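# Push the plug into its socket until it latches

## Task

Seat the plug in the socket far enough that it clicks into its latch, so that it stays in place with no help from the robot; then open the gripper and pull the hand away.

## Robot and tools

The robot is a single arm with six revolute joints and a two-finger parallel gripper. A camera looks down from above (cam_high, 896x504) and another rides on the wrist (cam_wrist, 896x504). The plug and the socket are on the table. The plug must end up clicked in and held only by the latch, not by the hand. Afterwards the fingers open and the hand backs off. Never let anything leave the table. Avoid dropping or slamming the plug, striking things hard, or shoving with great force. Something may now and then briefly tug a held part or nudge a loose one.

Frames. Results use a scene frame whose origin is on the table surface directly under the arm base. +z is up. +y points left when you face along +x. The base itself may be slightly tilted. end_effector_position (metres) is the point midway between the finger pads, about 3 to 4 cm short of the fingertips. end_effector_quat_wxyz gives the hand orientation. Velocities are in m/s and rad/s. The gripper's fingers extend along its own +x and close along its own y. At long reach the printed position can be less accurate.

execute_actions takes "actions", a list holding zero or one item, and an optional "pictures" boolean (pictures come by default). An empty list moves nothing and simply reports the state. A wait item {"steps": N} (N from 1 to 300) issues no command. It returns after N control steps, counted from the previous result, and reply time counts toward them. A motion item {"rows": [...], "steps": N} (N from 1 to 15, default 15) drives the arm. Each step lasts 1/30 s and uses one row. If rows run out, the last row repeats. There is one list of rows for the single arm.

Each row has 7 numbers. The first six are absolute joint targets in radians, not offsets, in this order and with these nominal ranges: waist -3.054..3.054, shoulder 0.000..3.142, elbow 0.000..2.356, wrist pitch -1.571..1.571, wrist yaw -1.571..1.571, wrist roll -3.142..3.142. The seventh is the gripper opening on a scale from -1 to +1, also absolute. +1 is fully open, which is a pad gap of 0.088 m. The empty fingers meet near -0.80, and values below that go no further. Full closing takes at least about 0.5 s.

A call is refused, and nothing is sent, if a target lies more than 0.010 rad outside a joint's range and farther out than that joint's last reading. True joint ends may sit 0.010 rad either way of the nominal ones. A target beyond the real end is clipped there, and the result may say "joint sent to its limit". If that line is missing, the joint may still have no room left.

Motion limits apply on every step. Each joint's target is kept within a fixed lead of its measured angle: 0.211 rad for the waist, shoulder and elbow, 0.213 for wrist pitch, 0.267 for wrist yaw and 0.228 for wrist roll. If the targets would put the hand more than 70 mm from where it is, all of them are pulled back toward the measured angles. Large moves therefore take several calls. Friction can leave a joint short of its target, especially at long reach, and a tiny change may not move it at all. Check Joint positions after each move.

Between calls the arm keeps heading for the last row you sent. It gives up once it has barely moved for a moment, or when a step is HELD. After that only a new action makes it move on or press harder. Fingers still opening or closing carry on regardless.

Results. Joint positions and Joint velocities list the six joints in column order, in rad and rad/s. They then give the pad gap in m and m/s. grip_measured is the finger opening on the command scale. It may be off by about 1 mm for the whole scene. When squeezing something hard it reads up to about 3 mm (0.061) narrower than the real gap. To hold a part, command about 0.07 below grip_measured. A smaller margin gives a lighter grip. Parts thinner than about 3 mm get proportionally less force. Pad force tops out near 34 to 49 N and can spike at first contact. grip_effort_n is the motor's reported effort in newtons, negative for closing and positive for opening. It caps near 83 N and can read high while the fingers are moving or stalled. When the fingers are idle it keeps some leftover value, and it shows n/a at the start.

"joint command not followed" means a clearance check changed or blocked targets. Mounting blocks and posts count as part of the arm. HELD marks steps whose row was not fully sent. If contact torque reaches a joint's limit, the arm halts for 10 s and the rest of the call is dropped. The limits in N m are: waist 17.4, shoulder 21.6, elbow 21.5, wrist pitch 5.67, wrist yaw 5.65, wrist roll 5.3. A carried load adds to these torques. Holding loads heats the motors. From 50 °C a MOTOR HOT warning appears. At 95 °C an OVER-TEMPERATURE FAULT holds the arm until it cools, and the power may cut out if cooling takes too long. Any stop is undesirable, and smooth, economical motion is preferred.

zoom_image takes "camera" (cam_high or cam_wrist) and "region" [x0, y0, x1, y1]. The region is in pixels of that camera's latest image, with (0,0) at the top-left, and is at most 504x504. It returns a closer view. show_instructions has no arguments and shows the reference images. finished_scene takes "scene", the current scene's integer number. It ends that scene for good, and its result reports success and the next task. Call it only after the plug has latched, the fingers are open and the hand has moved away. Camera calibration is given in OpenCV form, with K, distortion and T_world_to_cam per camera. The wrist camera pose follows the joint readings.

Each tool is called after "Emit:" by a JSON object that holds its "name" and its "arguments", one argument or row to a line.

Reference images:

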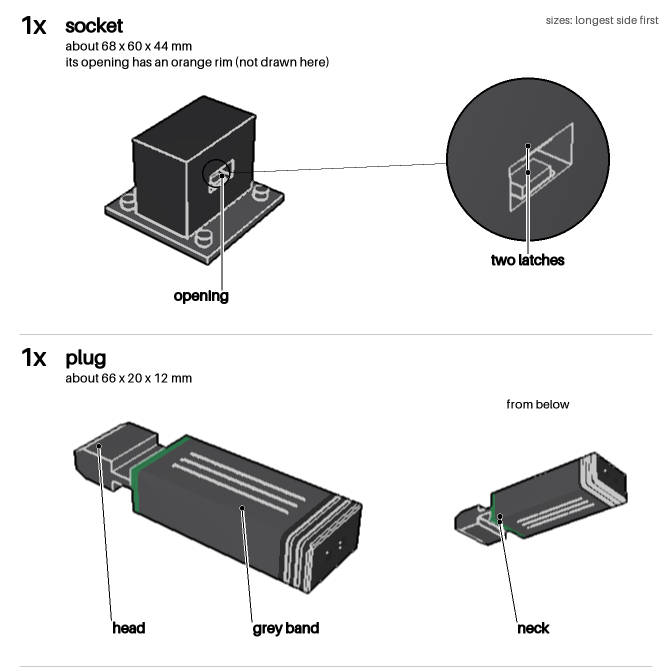

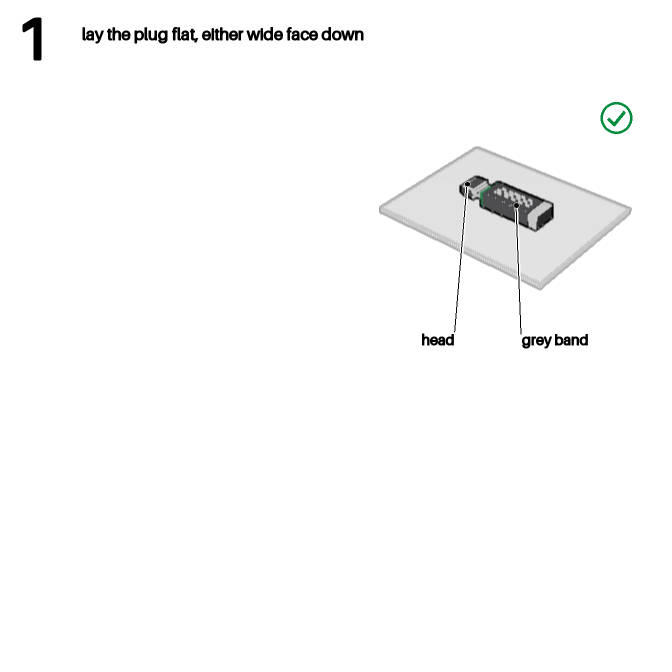

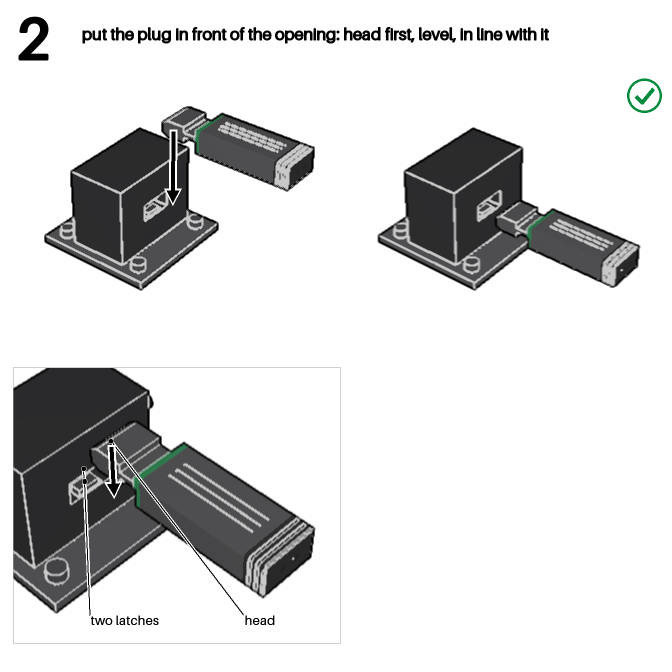

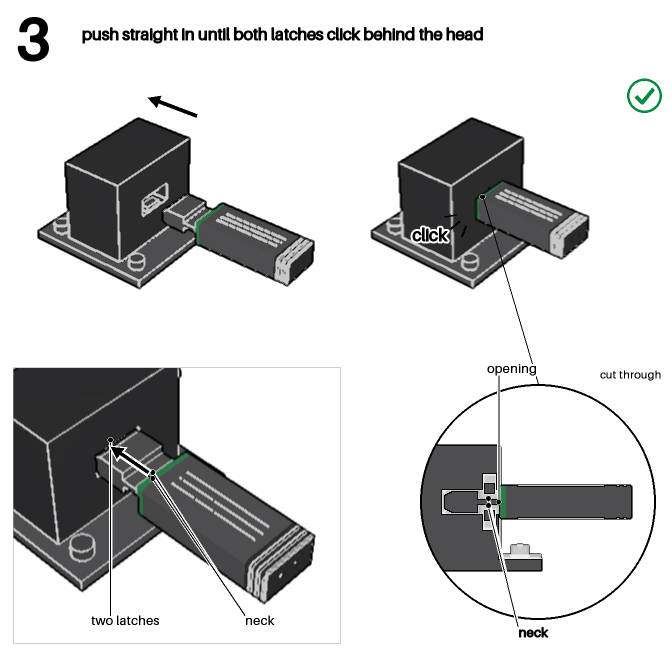

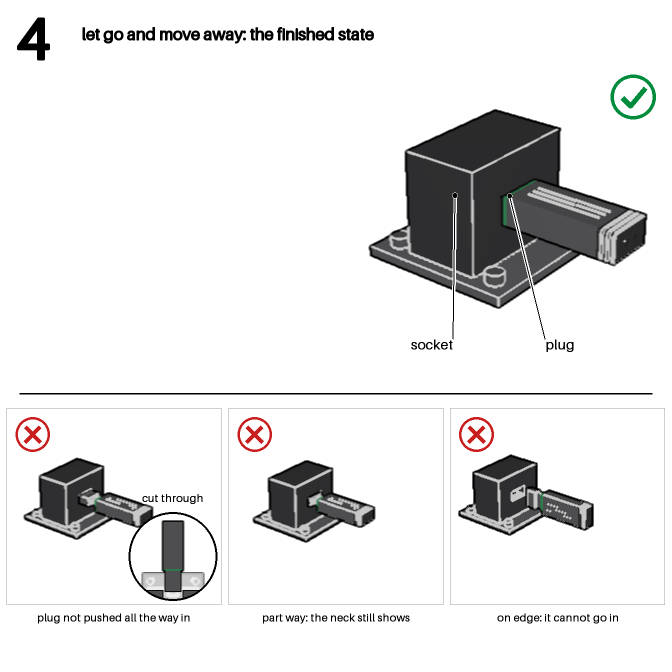

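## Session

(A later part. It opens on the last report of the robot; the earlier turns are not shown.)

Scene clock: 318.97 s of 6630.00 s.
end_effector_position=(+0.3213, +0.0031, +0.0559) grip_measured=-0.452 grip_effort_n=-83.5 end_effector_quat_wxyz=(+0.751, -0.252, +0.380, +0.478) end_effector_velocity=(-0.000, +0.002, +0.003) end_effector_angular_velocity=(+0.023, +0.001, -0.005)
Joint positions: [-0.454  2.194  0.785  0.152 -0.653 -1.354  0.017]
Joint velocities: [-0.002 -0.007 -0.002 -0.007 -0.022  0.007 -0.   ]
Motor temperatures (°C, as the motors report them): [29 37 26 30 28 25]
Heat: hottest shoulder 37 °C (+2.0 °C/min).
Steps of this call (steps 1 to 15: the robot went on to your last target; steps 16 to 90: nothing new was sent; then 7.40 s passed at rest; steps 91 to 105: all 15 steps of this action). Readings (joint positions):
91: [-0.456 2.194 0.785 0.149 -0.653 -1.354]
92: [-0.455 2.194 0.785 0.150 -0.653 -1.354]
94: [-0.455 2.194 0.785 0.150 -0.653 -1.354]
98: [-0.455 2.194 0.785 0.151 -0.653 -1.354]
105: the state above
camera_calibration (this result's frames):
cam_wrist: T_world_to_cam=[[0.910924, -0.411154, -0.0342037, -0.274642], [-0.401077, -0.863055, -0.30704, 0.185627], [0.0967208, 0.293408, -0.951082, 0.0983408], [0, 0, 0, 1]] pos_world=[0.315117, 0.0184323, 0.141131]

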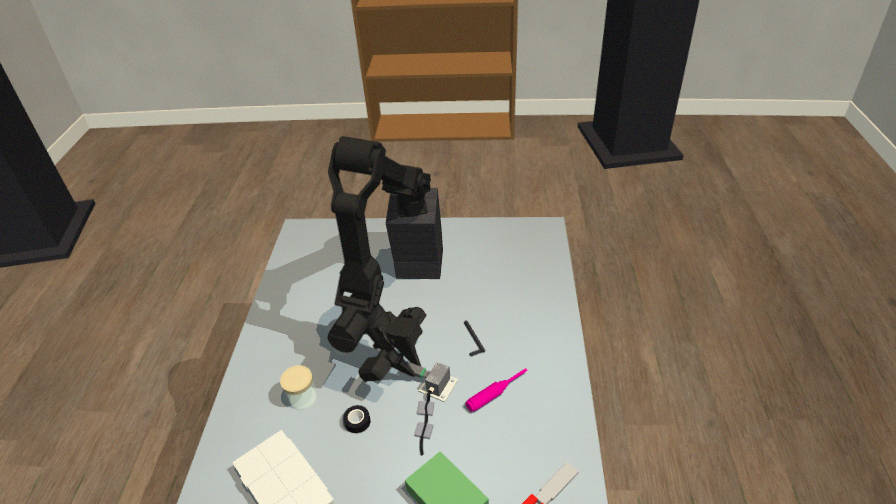

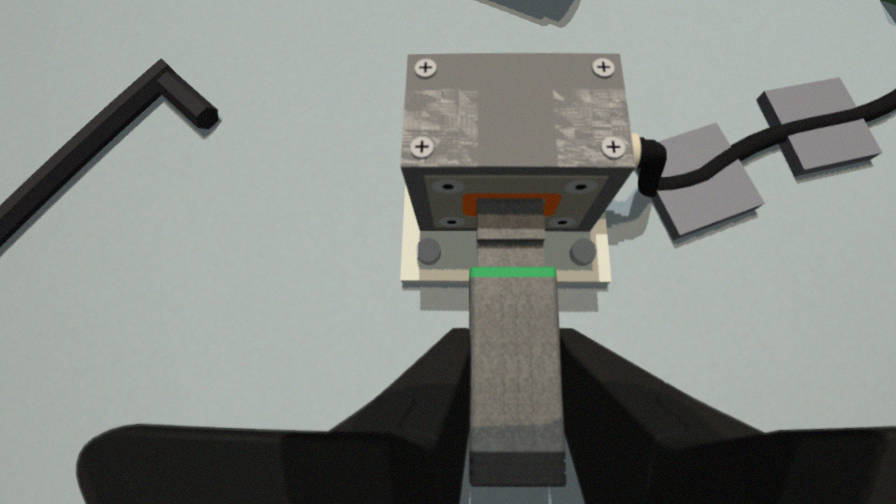

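Emit:
{"name": "execute_actions", "arguments": {
  "actions": [
    {"rows": [[-0.39,2.183,0.802,0.16,-0.715,-1.356,-0.55],[-0.405,2.186,0.797,0.156,-0.7,-1.356,-0.55],[-0.42,2.189,0.792,0.152,-0.685,-1.356,-0.55],[-0.435,2.191,0.788,0.148,-0.672,-1.356,-0.55],[-0.448,2.192,0.786,0.144,-0.662,-1.356,-0.55],[-0.455,2.192,0.786,0.142,-0.656,-1.356,-0.55]], "steps": 12}
  ]
}}

Emit:
{"name": "zoom_image", "arguments": {
  "camera": "cam_high",
  "region": [395, 350, 465, 410]
}}

Scene clock: 324.00 s of 6630.00 s.
end_effector_position=(+0.3198, +0.0023, +0.0557) grip_measured=-0.452 grip_effort_n=-83.5 end_effector_quat_wxyz=(+0.750, -0.249, +0.383, +0.478) end_effector_velocity=(+0.000, -0.002, +0.000) end_effector_angular_velocity=(-0.009, +0.000, +0.002)
Joint positions: [-0.458  2.194  0.785  0.144 -0.655 -1.354  0.017]
Joint velocities: [-0.002 -0.002  0.002 -0.007  0.007 -0.007  0.   ]
Motor temperatures (°C, as the motors report them): [29 38 26 31 30 25]
Heat: hottest shoulder 38 °C (+3.1 °C/min).
Steps of this call (steps 1 to 15: the robot went on to your last target; steps 16 to 90: nothing new was sent; then 1.63 s passed at rest; steps 91 to 102: all 12 steps of this action). Readings (joint positions):
91: [-0.455 2.194 0.785 0.152 -0.653 -1.354]
92: [-0.455 2.194 0.785 0.152 -0.654 -1.354]
94: [-0.456 2.194 0.785 0.151 -0.655 -1.354]
98: [-0.458 2.194 0.785 0.145 -0.655 -1.354]
102: the state above
camera_calibration (this result's frames):
cam_wrist: T_world_to_cam=[[0.90926, -0.414109, -0.0419448, -0.272651], [-0.406239, -0.860974, -0.306094, 0.185922], [0.0906432, 0.295359, -0.951077, 0.100535], [0, 0, 0, 1]] pos_world=[0.314326, 0.017473, 0.14109]

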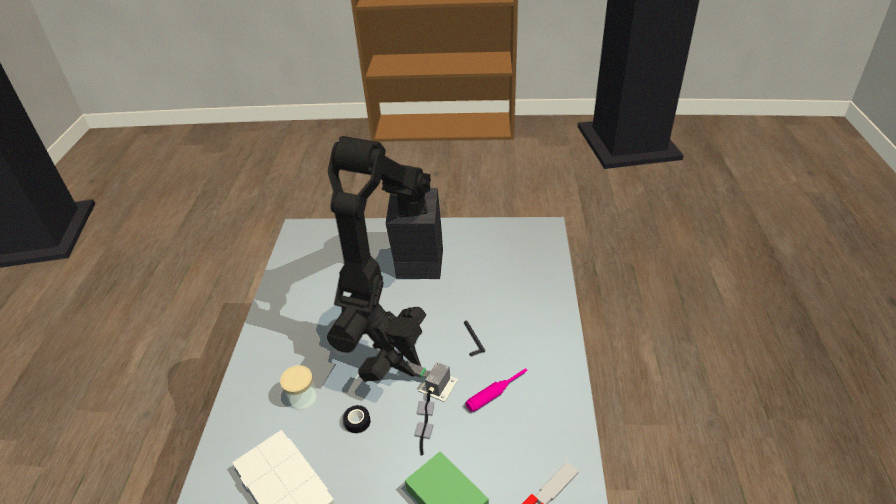

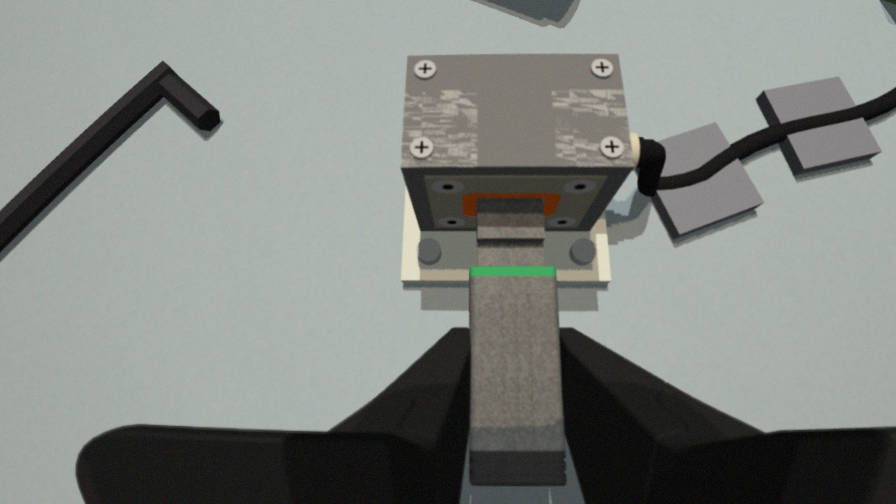

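Region (395, 350, 465, 410) of cam_high's 896x504 image, scaled by 7.200, with more detail than that image has; it fills the top 432 rows of this view, and the rest is white.

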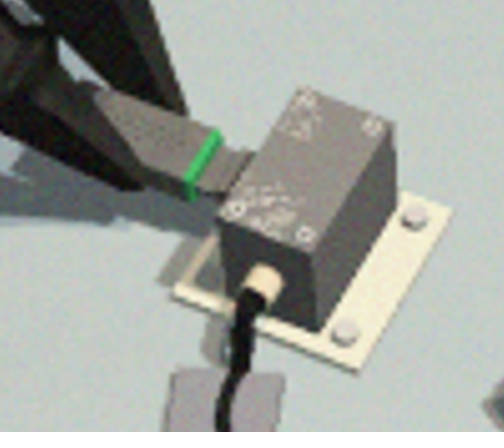

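Emit:
{"name": "execute_actions", "arguments": {
  "actions": [
    {"rows": [[-0.46,2.192,0.786,0.139,-0.654,-1.358,-0.55],[-0.465,2.192,0.786,0.136,-0.652,-1.362,-0.55],[-0.465,2.192,0.786,0.134,-0.649,-1.363,-0.55],[-0.465,2.192,0.786,0.134,-0.647,-1.363,-0.55]], "steps": 12}
  ]
}}

Emit:
{"name": "zoom_image", "arguments": {
  "camera": "cam_wrist",
  "region": [410, 100, 610, 300]
}}

Scene clock: 339.43 s of 6630.00 s.
end_effector_position=(+0.3185, +0.0006, +0.0552) grip_measured=-0.452 grip_effort_n=-83.5 end_effector_quat_wxyz=(+0.749, -0.250, +0.386, +0.478) end_effector_velocity=(+0.000, -0.002, +0.001) end_effector_angular_velocity=(+0.005, -0.003, -0.000)
Joint positions: [-0.462  2.194  0.785  0.137 -0.65  -1.36   0.017]
Joint velocities: [-0.007 -0.002  0.002 -0.007 -0.007 -0.007  0.   ]
Motor temperatures (°C, as the motors report them): [29 37 26 30 29 25]
Heat: hottest shoulder 37 °C (+2.0 °C/min).
Steps of this call (steps 1 to 15: the robot went on to your last target; steps 16 to 90: nothing new was sent; then 12.03 s passed at rest; steps 91 to 102: all 12 steps of this action). Readings (joint positions):
91: [-0.458 2.194 0.785 0.143 -0.655 -1.354]
92: [-0.458 2.194 0.785 0.143 -0.655 -1.356]
94: [-0.460 2.194 0.785 0.140 -0.654 -1.358]
98: [-0.462 2.194 0.785 0.137 -0.651 -1.360]
102: the state above
camera_calibration (this result's frames):
cam_wrist: T_world_to_cam=[[0.909039, -0.41437, -0.0441024, -0.271971], [-0.407678, -0.862424, -0.300039, 0.183904], [0.086292, 0.290726, -0.952907, 0.102104], [0, 0, 0, 1]] pos_world=[0.313395, 0.0162222, 0.140479]

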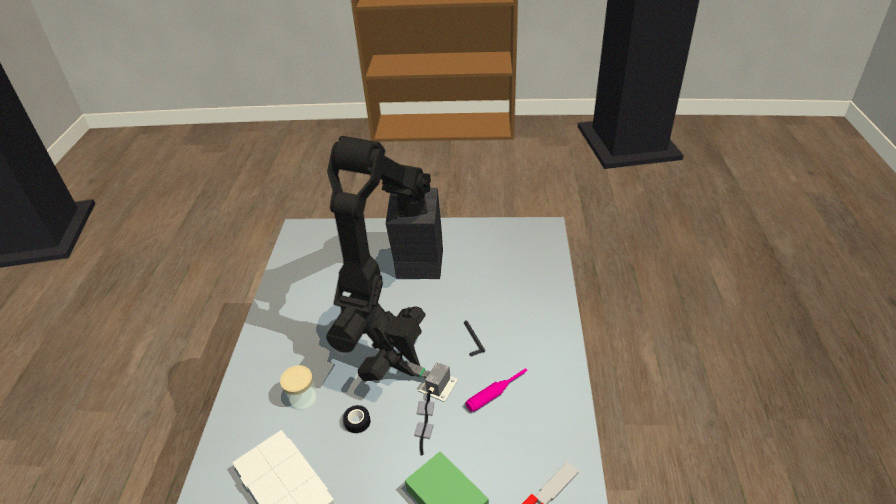

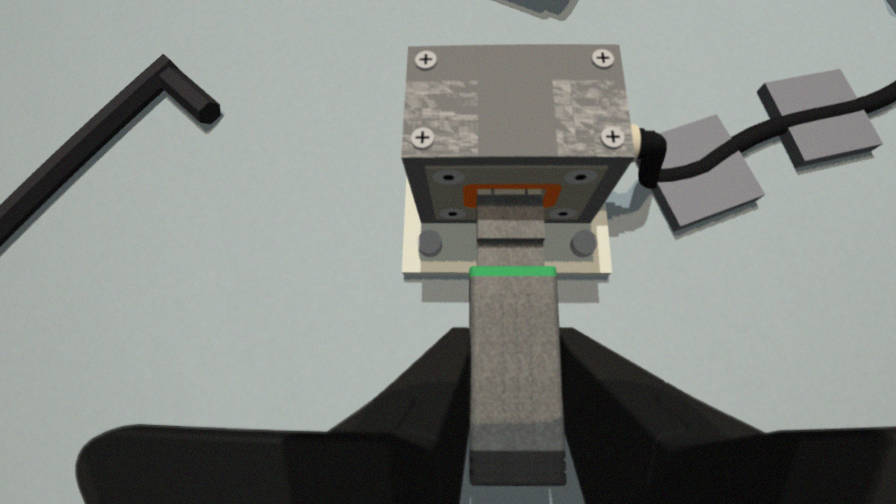

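Region (410, 100, 610, 300) of cam_wrist's 896x504 image, scaled by 2.520, with more detail than that image has.

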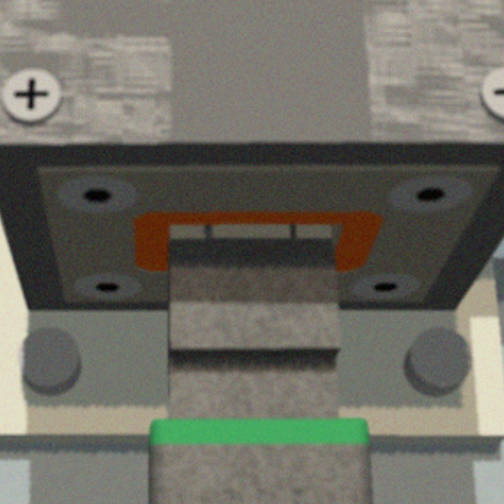

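Emit:
{"name": "execute_actions", "arguments": {
  "actions": [
    {"rows": [[-0.461,2.192,0.787,0.139,-0.651,-1.359,-0.55],[-0.458,2.192,0.787,0.141,-0.652,-1.357,-0.55],[-0.456,2.192,0.787,0.142,-0.653,-1.355,-0.55],[-0.454,2.192,0.787,0.144,-0.653,-1.353,-0.55],[-0.452,2.192,0.787,0.145,-0.653,-1.351,-0.55],[-0.45,2.192,0.787,0.146,-0.654,-1.35,-0.55],[-0.448,2.192,0.787,0.147,-0.655,-1.349,-0.55],[-0.446,2.192,0.787,0.148,-0.657,-1.348,-0.55],[-0.444,2.192,0.787,0.149,-0.659,-1.348,-0.55],[-0.442,2.192,0.787,0.15,-0.661,-1.348,-0.55],[-0.44,2.192,0.787,0.151,-0.663,-1.348,-0.55],[-0.438,2.192,0.787,0.152,-0.665,-1.348,-0.55]], "steps": 15}
  ]
}}

Emit:
{"name": "zoom_image", "arguments": {
  "camera": "cam_wrist",
  "region": [410, 100, 610, 300]
}}

Scene clock: 345.90 s of 6630.00 s.
end_effector_position=(+0.3201, +0.0025, +0.0554) grip_measured=-0.452 grip_effort_n=-83.5 end_effector_quat_wxyz=(+0.750, -0.250, +0.384, +0.477) end_effector_velocity=(-0.004, +0.001, +0.001) end_effector_angular_velocity=(+0.014, +0.023, -0.008)
Joint positions: [-0.455  2.194  0.785  0.146 -0.65  -1.351  0.017]
Joint velocities: [-0.002 -0.002 -0.002 -0.022 -0.007  0.007 -0.   ]
Motor temperatures (°C, as the motors report them): [29 37 26 30 28 25]
Heat: hottest shoulder 37 °C (+1.0 °C/min).
Steps of this call (steps 1 to 15: the robot went on to your last target; steps 16 to 90: nothing new was sent; then 2.97 s passed at rest; steps 91 to 105: all 15 steps of this action). Readings (joint positions):
91: [-0.462 2.194 0.785 0.136 -0.650 -1.360]
92: [-0.462 2.194 0.785 0.136 -0.650 -1.360]
94: [-0.462 2.194 0.785 0.138 -0.650 -1.360]
98: [-0.456 2.194 0.785 0.143 -0.650 -1.354]
105: the state above
camera_calibration (this result's frames):
cam_wrist: T_world_to_cam=[[0.908925, -0.414937, -0.0410299, -0.272804], [-0.407115, -0.861899, -0.302303, 0.18618], [0.0900728, 0.291474, -0.952329, 0.100366], [0, 0, 0, 1]] pos_world=[0.314714, 0.0180184, 0.140671]

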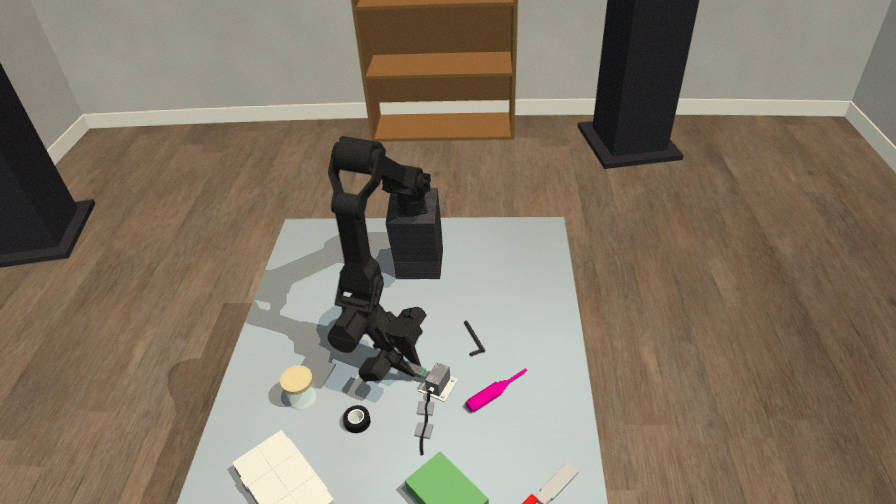

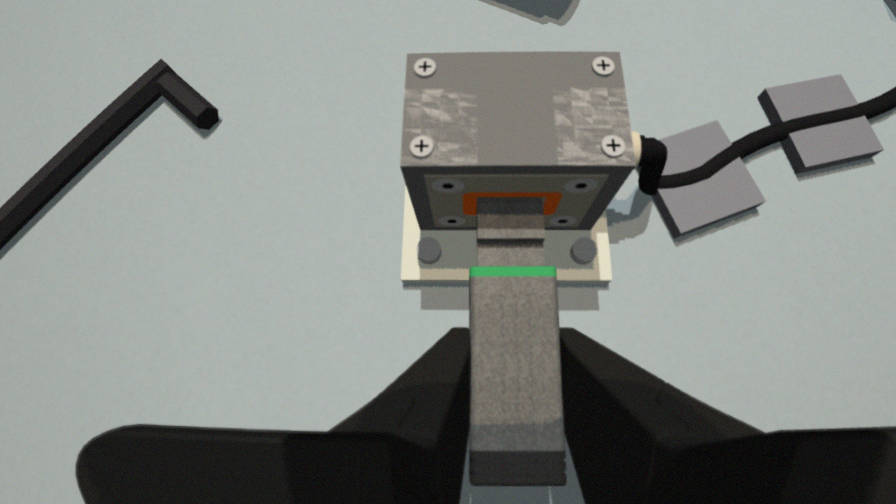

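Region (410, 100, 610, 300) of cam_wrist's 896x504 image, scaled by 2.520, with more detail than that image has.

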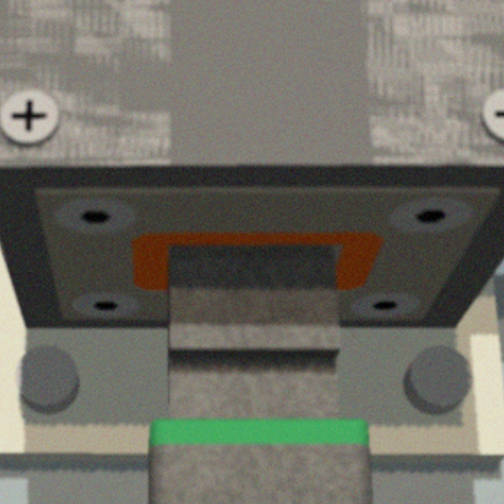

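Emit:
{"name": "execute_actions", "arguments": {
  "actions": [
    {"rows": [[-0.435,2.192,0.788,0.151,-0.668,-1.351,-0.55],[-0.432,2.192,0.789,0.152,-0.671,-1.351,-0.55],[-0.429,2.191,0.79,0.152,-0.674,-1.351,-0.55],[-0.426,2.191,0.791,0.153,-0.677,-1.351,-0.55],[-0.423,2.19,0.792,0.153,-0.68,-1.351,-0.55],[-0.42,2.19,0.793,0.154,-0.683,-1.351,-0.55],[-0.417,2.189,0.794,0.154,-0.686,-1.351,-0.55],[-0.414,2.189,0.795,0.155,-0.689,-1.351,-0.55],[-0.411,2.188,0.796,0.155,-0.692,-1.351,-0.55],[-0.408,2.188,0.797,0.156,-0.695,-1.351,-0.55],[-0.405,2.187,0.798,0.156,-0.698,-1.351,-0.55],[-0.402,2.187,0.799,0.157,-0.701,-1.351,-0.55],[-0.399,2.186,0.8,0.157,-0.704,-1.351,-0.55],[-0.396,2.186,0.801,0.158,-0.707,-1.351,-0.55]], "steps": 15}
  ]
}}

Emit:
{"name": "zoom_image", "arguments": {
  "camera": "cam_wrist",
  "region": [410, 100, 610, 300]
}}

Scene clock: 355.37 s of 6630.00 s.
end_effector_position=(+0.3207, +0.0031, +0.0553) grip_measured=-0.452 grip_effort_n=-83.5 end_effector_quat_wxyz=(+0.750, -0.252, +0.383, +0.477) end_effector_velocity=(+0.002, -0.002, +0.003) end_effector_angular_velocity=(+0.001, -0.017, +0.000)
Joint positions: [-0.453  2.194  0.785  0.149 -0.648 -1.351  0.017]
Joint velocities: [-0.007 -0.007 -0.002  0.007 -0.007 -0.007 -0.   ]
Motor temperatures (°C, as the motors report them): [28 37 26 30 28 25]
Heat: hottest shoulder 37 °C (+0.0 °C/min).
Steps of this call (steps 1 to 15: the robot went on to your last target; steps 16 to 90: nothing new was sent; then 5.97 s passed at rest; steps 91 to 105: all 15 steps of this action). Readings (joint positions):
91: [-0.455 2.194 0.785 0.146 -0.650 -1.351]
92: [-0.455 2.194 0.785 0.146 -0.650 -1.351]
94: [-0.455 2.194 0.785 0.146 -0.649 -1.351]
98: [-0.454 2.194 0.785 0.148 -0.649 -1.351]
105: the state above
camera_calibration (this result's frames):
cam_wrist: T_world_to_cam=[[0.910104, -0.412673, -0.0375787, -0.273674], [-0.404008, -0.863504, -0.30189, 0.185881], [0.0921323, 0.289933, -0.952602, 0.0994706], [0, 0, 0, 1]] pos_world=[0.315005, 0.018731, 0.140587]

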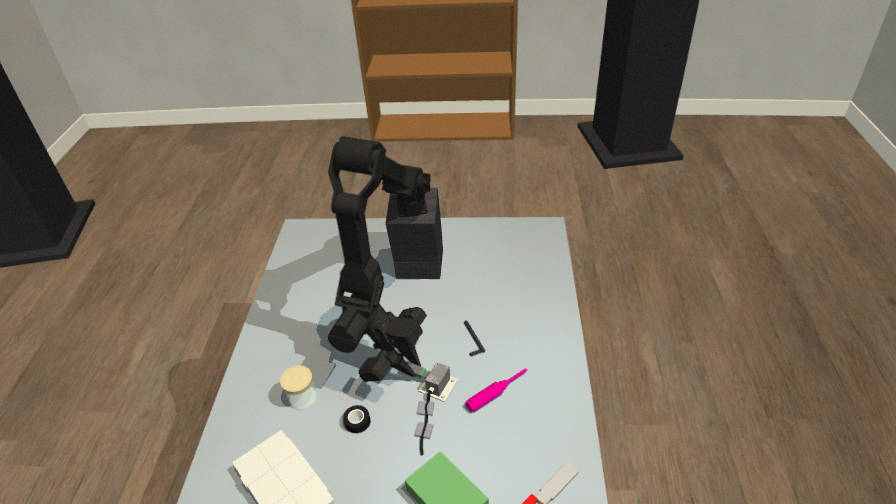

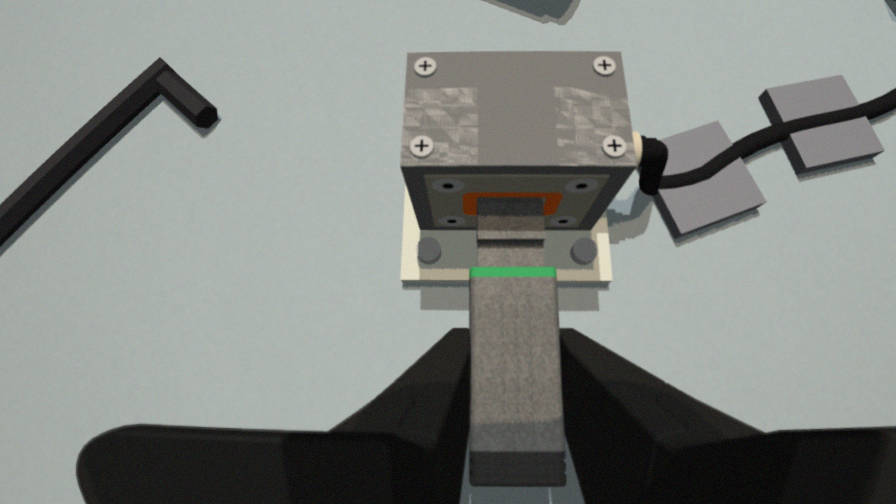

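Region (410, 100, 610, 300) of cam_wrist's 896x504 image, scaled by 2.520, with more detail than that image has.

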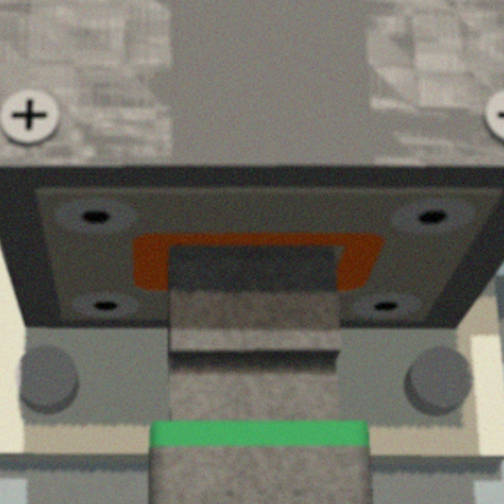

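Emit:
{"name": "execute_actions", "arguments": {
  "actions": [
    {"rows":[[-0.42,2.19,0.795,0.152,-0.685,-1.352,-0.55],[-0.42,2.19,0.795,0.152,-0.685,-1.352,-0.55],[-0.44,2.191,0.79,0.147,-0.668,-1.353,-0.55],[-0.44,2.191,0.79,0.147,-0.668,-1.353,-0.55],[-0.455,2.192,0.786,0.143,-0.655,-1.354,-0.55]],"steps":15}
  ]
}}

Scene clock: 376.80 s of 6630.00 s.
end_effector_position=(+0.3199, +0.0024, +0.0555) grip_measured=-0.452 grip_effort_n=-83.5 end_effector_quat_wxyz=(+0.750, -0.249, +0.384, +0.477) end_effector_velocity=(-0.001, +0.000, +0.001) end_effector_angular_velocity=(-0.008, +0.000, +0.007)
Joint positions: [-0.457  2.194  0.785  0.144 -0.652 -1.352  0.017]
Joint velocities: [ 0.002 -0.007 -0.002 -0.007  0.007 -0.007 -0.   ]
Motor temperatures (°C, as the motors report them): [30 38 26 30 32 25]
Heat: hottest shoulder 38 °C (+1.0 °C/min).
Steps of this call (steps 1 to 15: the robot went on to your last target; steps 16 to 90: nothing new was sent; then 17.93 s passed at rest; steps 91 to 105: all 15 steps of this action). Readings (joint positions):
91: [-0.453 2.194 0.785 0.150 -0.648 -1.351]
92: [-0.453 2.194 0.785 0.150 -0.649 -1.351]
94: [-0.455 2.194 0.785 0.148 -0.651 -1.351]
98: [-0.457 2.194 0.785 0.145 -0.652 -1.351]
105: the state above
camera_calibration (this result's frames):
cam_wrist: T_world_to_cam=[[0.90864, -0.41538, -0.0428144, -0.272388], [-0.407875, -0.860867, -0.304215, 0.186373], [0.0895074, 0.293885, -0.951641, 0.100728], [0, 0, 0, 1]] pos_world=[0.314504, 0.0176951, 0.140892]

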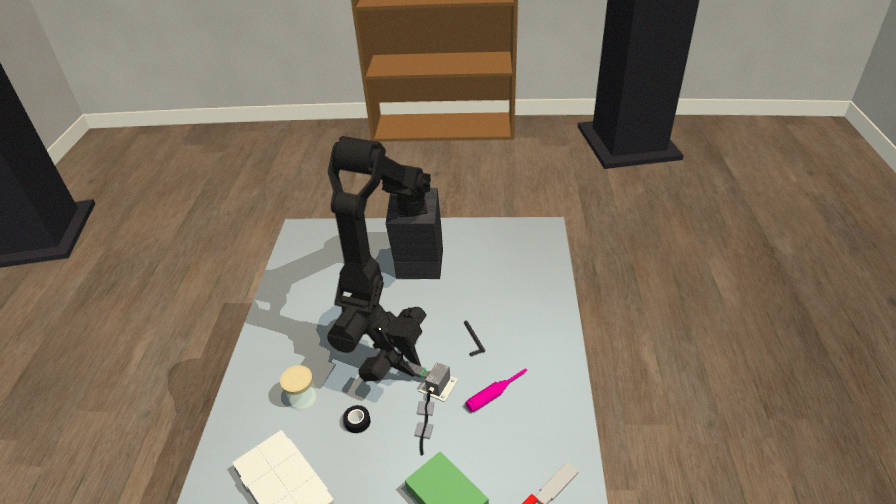

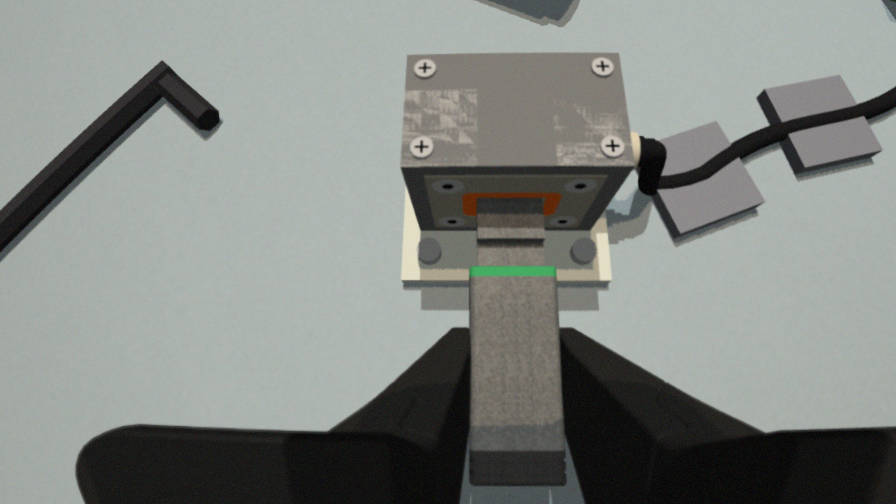

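Emit:
{"name": "zoom_image", "arguments": {
  "camera": "cam_high",
  "region": [390, 345, 470, 405]
}}

Emit:
{"name": "zoom_image", "arguments": {
  "camera": "cam_wrist",
  "region": [450, 170, 570, 290]
}}

Region (390, 345, 470, 405) of cam_high's 896x504 image, scaled by 6.300, with more detail than that image has; it fills the top 378 rows of this view, and the rest is white.

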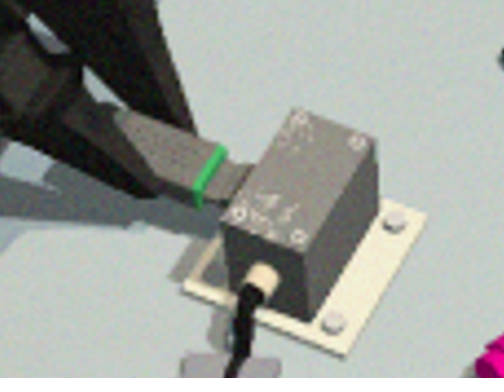

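Region (450, 170, 570, 290) of cam_wrist's 896x504 image, scaled by 4.200, with more detail than that image has.

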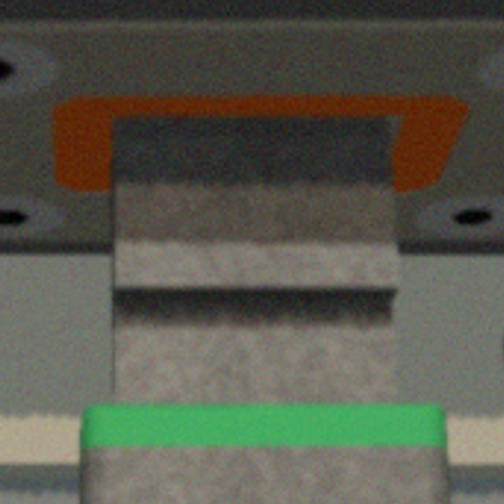

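Emit:
{"name": "execute_actions", "arguments": {
  "actions": [
    {"rows":[[-0.445,2.192,0.789,0.148,-0.66,-1.352,-0.55],[-0.435,2.191,0.791,0.149,-0.669,-1.352,-0.55],[-0.425,2.19,0.794,0.15,-0.678,-1.352,-0.55],[-0.415,2.188,0.797,0.151,-0.688,-1.352,-0.55],[-0.405,2.187,0.80,0.152,-0.698,-1.351,-0.55],[-0.395,2.185,0.803,0.154,-0.707,-1.351,-0.55],[-0.385,2.184,0.806,0.155,-0.716,-1.351,-0.55],[-0.375,2.182,0.809,0.157,-0.725,-1.35,-0.55],[-0.365,2.181,0.812,0.158,-0.734,-1.35,-0.55],[-0.355,2.179,0.815,0.16,-0.743,-1.35,-0.55]],"steps":15}
  ]
}}

Scene clock: 403.13 s of 6630.00 s.
end_effector_position=(+0.3296, +0.0180, +0.0587) grip_measured=-0.452 grip_effort_n=-83.5 end_effector_quat_wxyz=(+0.746, -0.260, +0.364, +0.493) end_effector_velocity=(+0.010, -0.005, +0.025) end_effector_angular_velocity=(+0.229, -0.060, -0.063)
Joint positions: [-0.408  2.193  0.804  0.155 -0.662 -1.348  0.017]
Joint velocities: [-0.1   -0.007  0.012 -0.007 -0.256  0.007 -0.   ]
Motor temperatures (°C, as the motors report them): [29 38 26 30 29 25]
Heat: hottest shoulder 38 °C (+1.0 °C/min).
Steps of this call (steps 1 to 15: the robot went on to your last target; steps 16 to 90: nothing new was sent; then 22.83 s passed at rest; steps 91 to 105: all 15 steps of this action). Readings (joint positions):
91: [-0.457 2.194 0.785 0.144 -0.652 -1.352]
92: [-0.456 2.194 0.785 0.144 -0.652 -1.352]
94: [-0.454 2.194 0.786 0.144 -0.649 -1.352]
98: [-0.451 2.194 0.788 0.145 -0.646 -1.352]
105: the state above
camera_calibration (this result's frames):
cam_wrist: T_world_to_cam=[[0.928044, -0.371926, -0.0201588, -0.283094], [-0.357801, -0.875145, -0.325728, 0.189765], [0.103505, 0.309502, -0.945249, 0.093025], [0, 0, 0, 1]] pos_world=[0.320993, 0.0319906, 0.144037]

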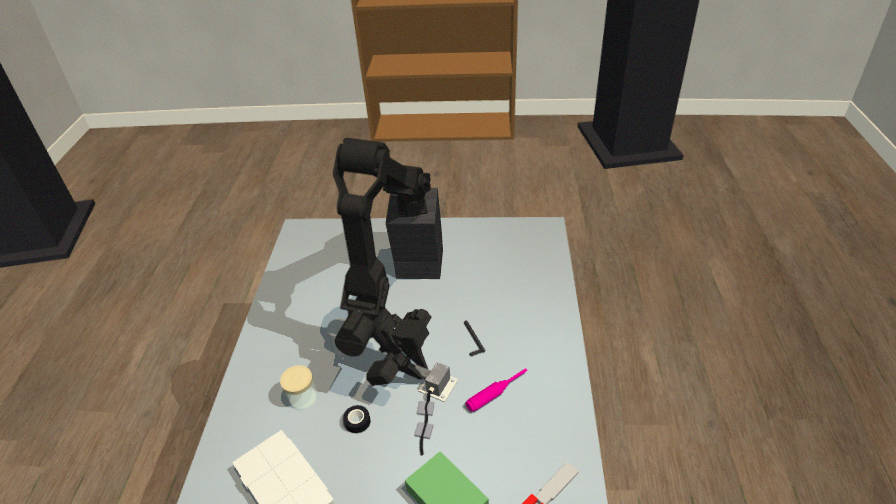

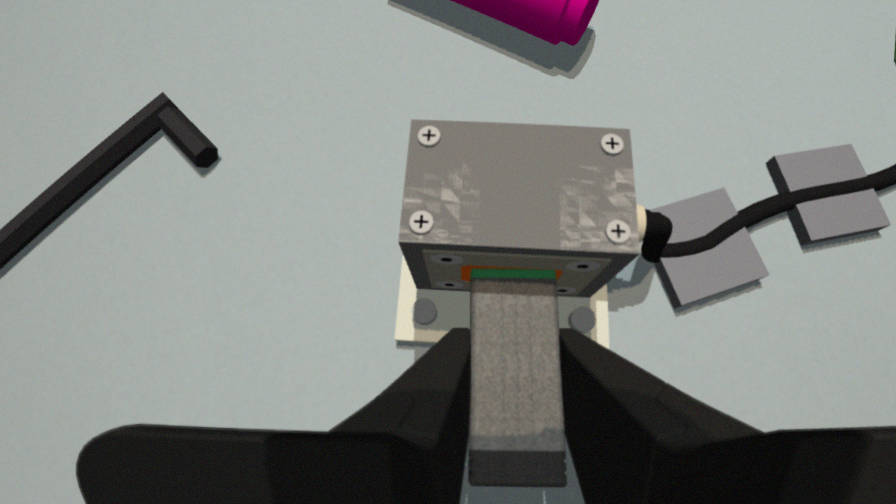

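It went in. Relax to aligned pose with light forward push.

Emit:
{"name": "execute_actions", "arguments": {
  "actions": [
    {"rows":[[-0.37,2.186,0.805,0.168,-0.71,-1.33,-0.55],[-0.375,2.19,0.80,0.175,-0.69,-1.31,-0.55],[-0.378,2.193,0.795,0.18,-0.67,-1.295,-0.55],[-0.38,2.194,0.793,0.183,-0.655,-1.285,-0.55]],"steps":15}
  ]
}}

Emit:
{"name": "zoom_image", "arguments": {
  "camera": "cam_wrist",
  "region": [420, 220, 620, 340]
}}

Scene clock: 406.73 s of 6630.00 s.
end_effector_position=(+0.3284, +0.0183, +0.0571) grip_measured=-0.452 grip_effort_n=-83.5 end_effector_quat_wxyz=(+0.752, -0.246, +0.379, +0.480) end_effector_velocity=(-0.000, +0.000, +0.002) end_effector_angular_velocity=(+0.005, -0.003, +0.005)
Joint positions: [-0.403  2.193  0.793  0.175 -0.647 -1.288  0.017]
Joint velocities: [-0.002 -0.007 -0.002 -0.007 -0.007 -0.007 -0.   ]
Motor temperatures (°C, as the motors report them): [29 39 26 30 31 25]
Heat: hottest shoulder 39 °C (+2.0 °C/min).
Steps of this call (steps 1 to 15: the robot went on to your last target; steps 16 to 90: nothing new was sent; then 0.10 s passed at rest; steps 91 to 105: all 15 steps of this action). Readings (joint positions):
91: [-0.410 2.193 0.804 0.156 -0.665 -1.344]
92: [-0.410 2.193 0.804 0.157 -0.664 -1.336]
94: [-0.407 2.193 0.799 0.165 -0.658 -1.315]
98: [-0.404 2.193 0.794 0.173 -0.650 -1.294]
105: the state above
camera_calibration (this result's frames):
cam_wrist: T_world_to_cam=[[0.909824, -0.412666, -0.0438998, -0.273867], [-0.404533, -0.858311, -0.315684, 0.203535], [0.0925921, 0.304975, -0.947848, 0.0953756], [0, 0, 0, 1]] pos_world=[0.322676, 0.0325939, 0.142632]

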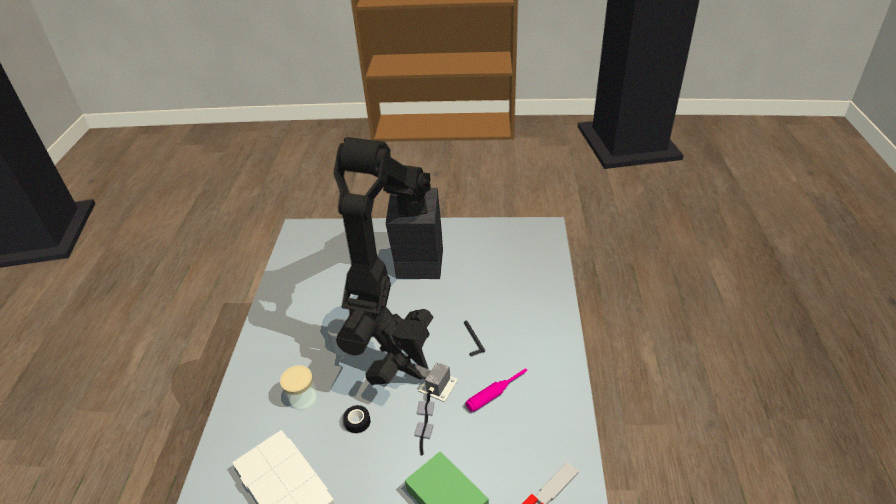

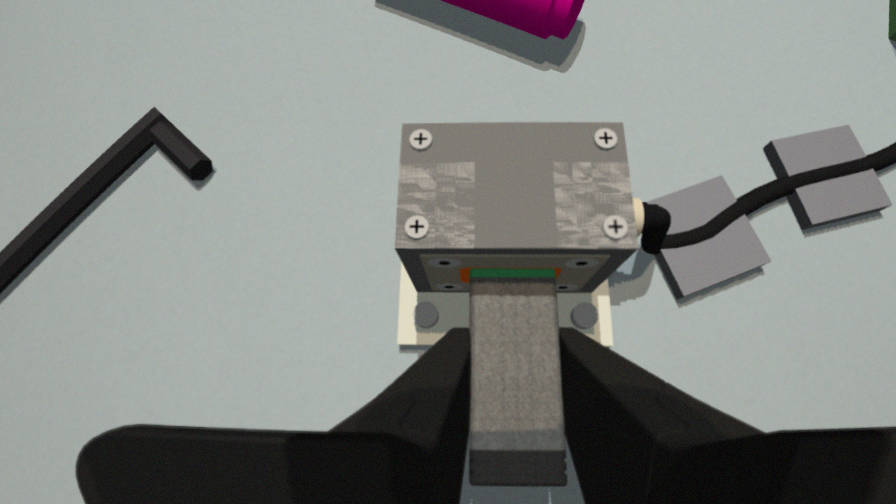

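Region (420, 220, 620, 340) of cam_wrist's 896x504 image, scaled by 2.520, with more detail than that image has; it fills the top 302 rows of this view, and the rest is white.

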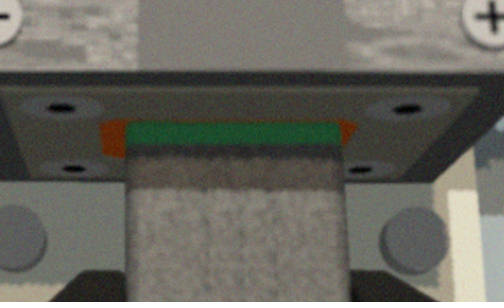

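Emit:
{"name": "execute_actions", "arguments": {
  "actions": [
    {"rows":[[-0.38,2.20,0.79,0.185,-0.65,-1.282,-0.55],[-0.38,2.205,0.788,0.187,-0.648,-1.282,-0.55],[-0.38,2.208,0.787,0.188,-0.648,-1.282,-0.55],[-0.38,2.208,0.787,0.188,-0.648,-1.282,-0.55],[-0.38,2.208,0.787,0.188,-0.648,-1.282,-0.55],[-0.39,2.205,0.787,0.186,-0.642,-1.282,-0.55],[-0.40,2.2,0.787,0.184,-0.635,-1.282,-0.55],[-0.41,2.198,0.786,0.182,-0.628,-1.282,-0.55],[-0.42,2.197,0.784,0.18,-0.62,-1.282,-0.55],[-0.428,2.197,0.782,0.179,-0.612,-1.282,-0.55]],"steps":15}
  ]
}}

Scene clock: 410.93 s of 6630.00 s.
end_effector_position=(+0.3269, +0.0165, +0.0566) grip_measured=-0.452 grip_effort_n=-83.5 end_effector_quat_wxyz=(+0.753, -0.244, +0.382, +0.477) end_effector_velocity=(-0.002, +0.000, +0.001) end_effector_angular_velocity=(+0.006, +0.002, +0.004)
Joint positions: [-0.408  2.193  0.787  0.18  -0.645 -1.285  0.017]
Joint velocities: [-0.002 -0.002 -0.002 -0.007 -0.007 -0.007 -0.   ]
Motor temperatures (°C, as the motors report them): [29 38 26 30 30 25]
Heat: hottest shoulder 38 °C (+1.0 °C/min).
Steps of this call (steps 1 to 15: the robot went on to your last target; steps 16 to 90: nothing new was sent; then 0.70 s passed at rest; steps 91 to 105: all 15 steps of this action). Readings (joint positions):
91: [-0.403 2.193 0.793 0.175 -0.647 -1.287]
92: [-0.403 2.193 0.792 0.177 -0.646 -1.286]
94: [-0.402 2.193 0.790 0.179 -0.645 -1.286]
98: [-0.403 2.193 0.790 0.180 -0.645 -1.285]
105: the state above
camera_calibration (this result's frames):
cam_wrist: T_world_to_cam=[[0.90634, -0.420077, -0.045638, -0.271865], [-0.412318, -0.855599, -0.312959, 0.203561], [0.0924189, 0.302464, -0.94867, 0.095669], [0, 0, 0, 1]] pos_world=[0.321493, 0.0310259, 0.142057]

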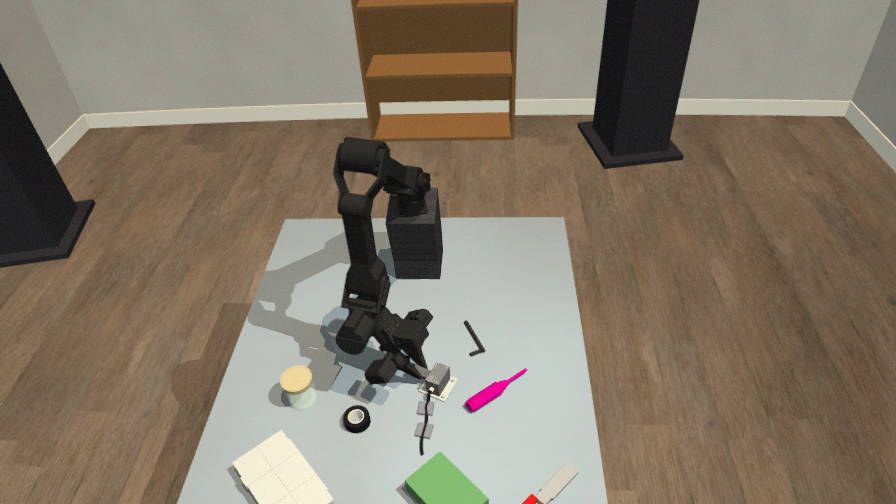

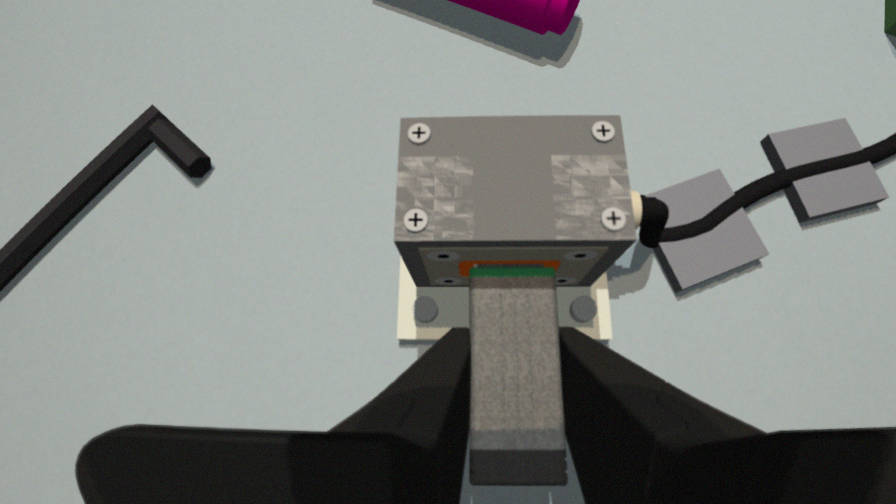

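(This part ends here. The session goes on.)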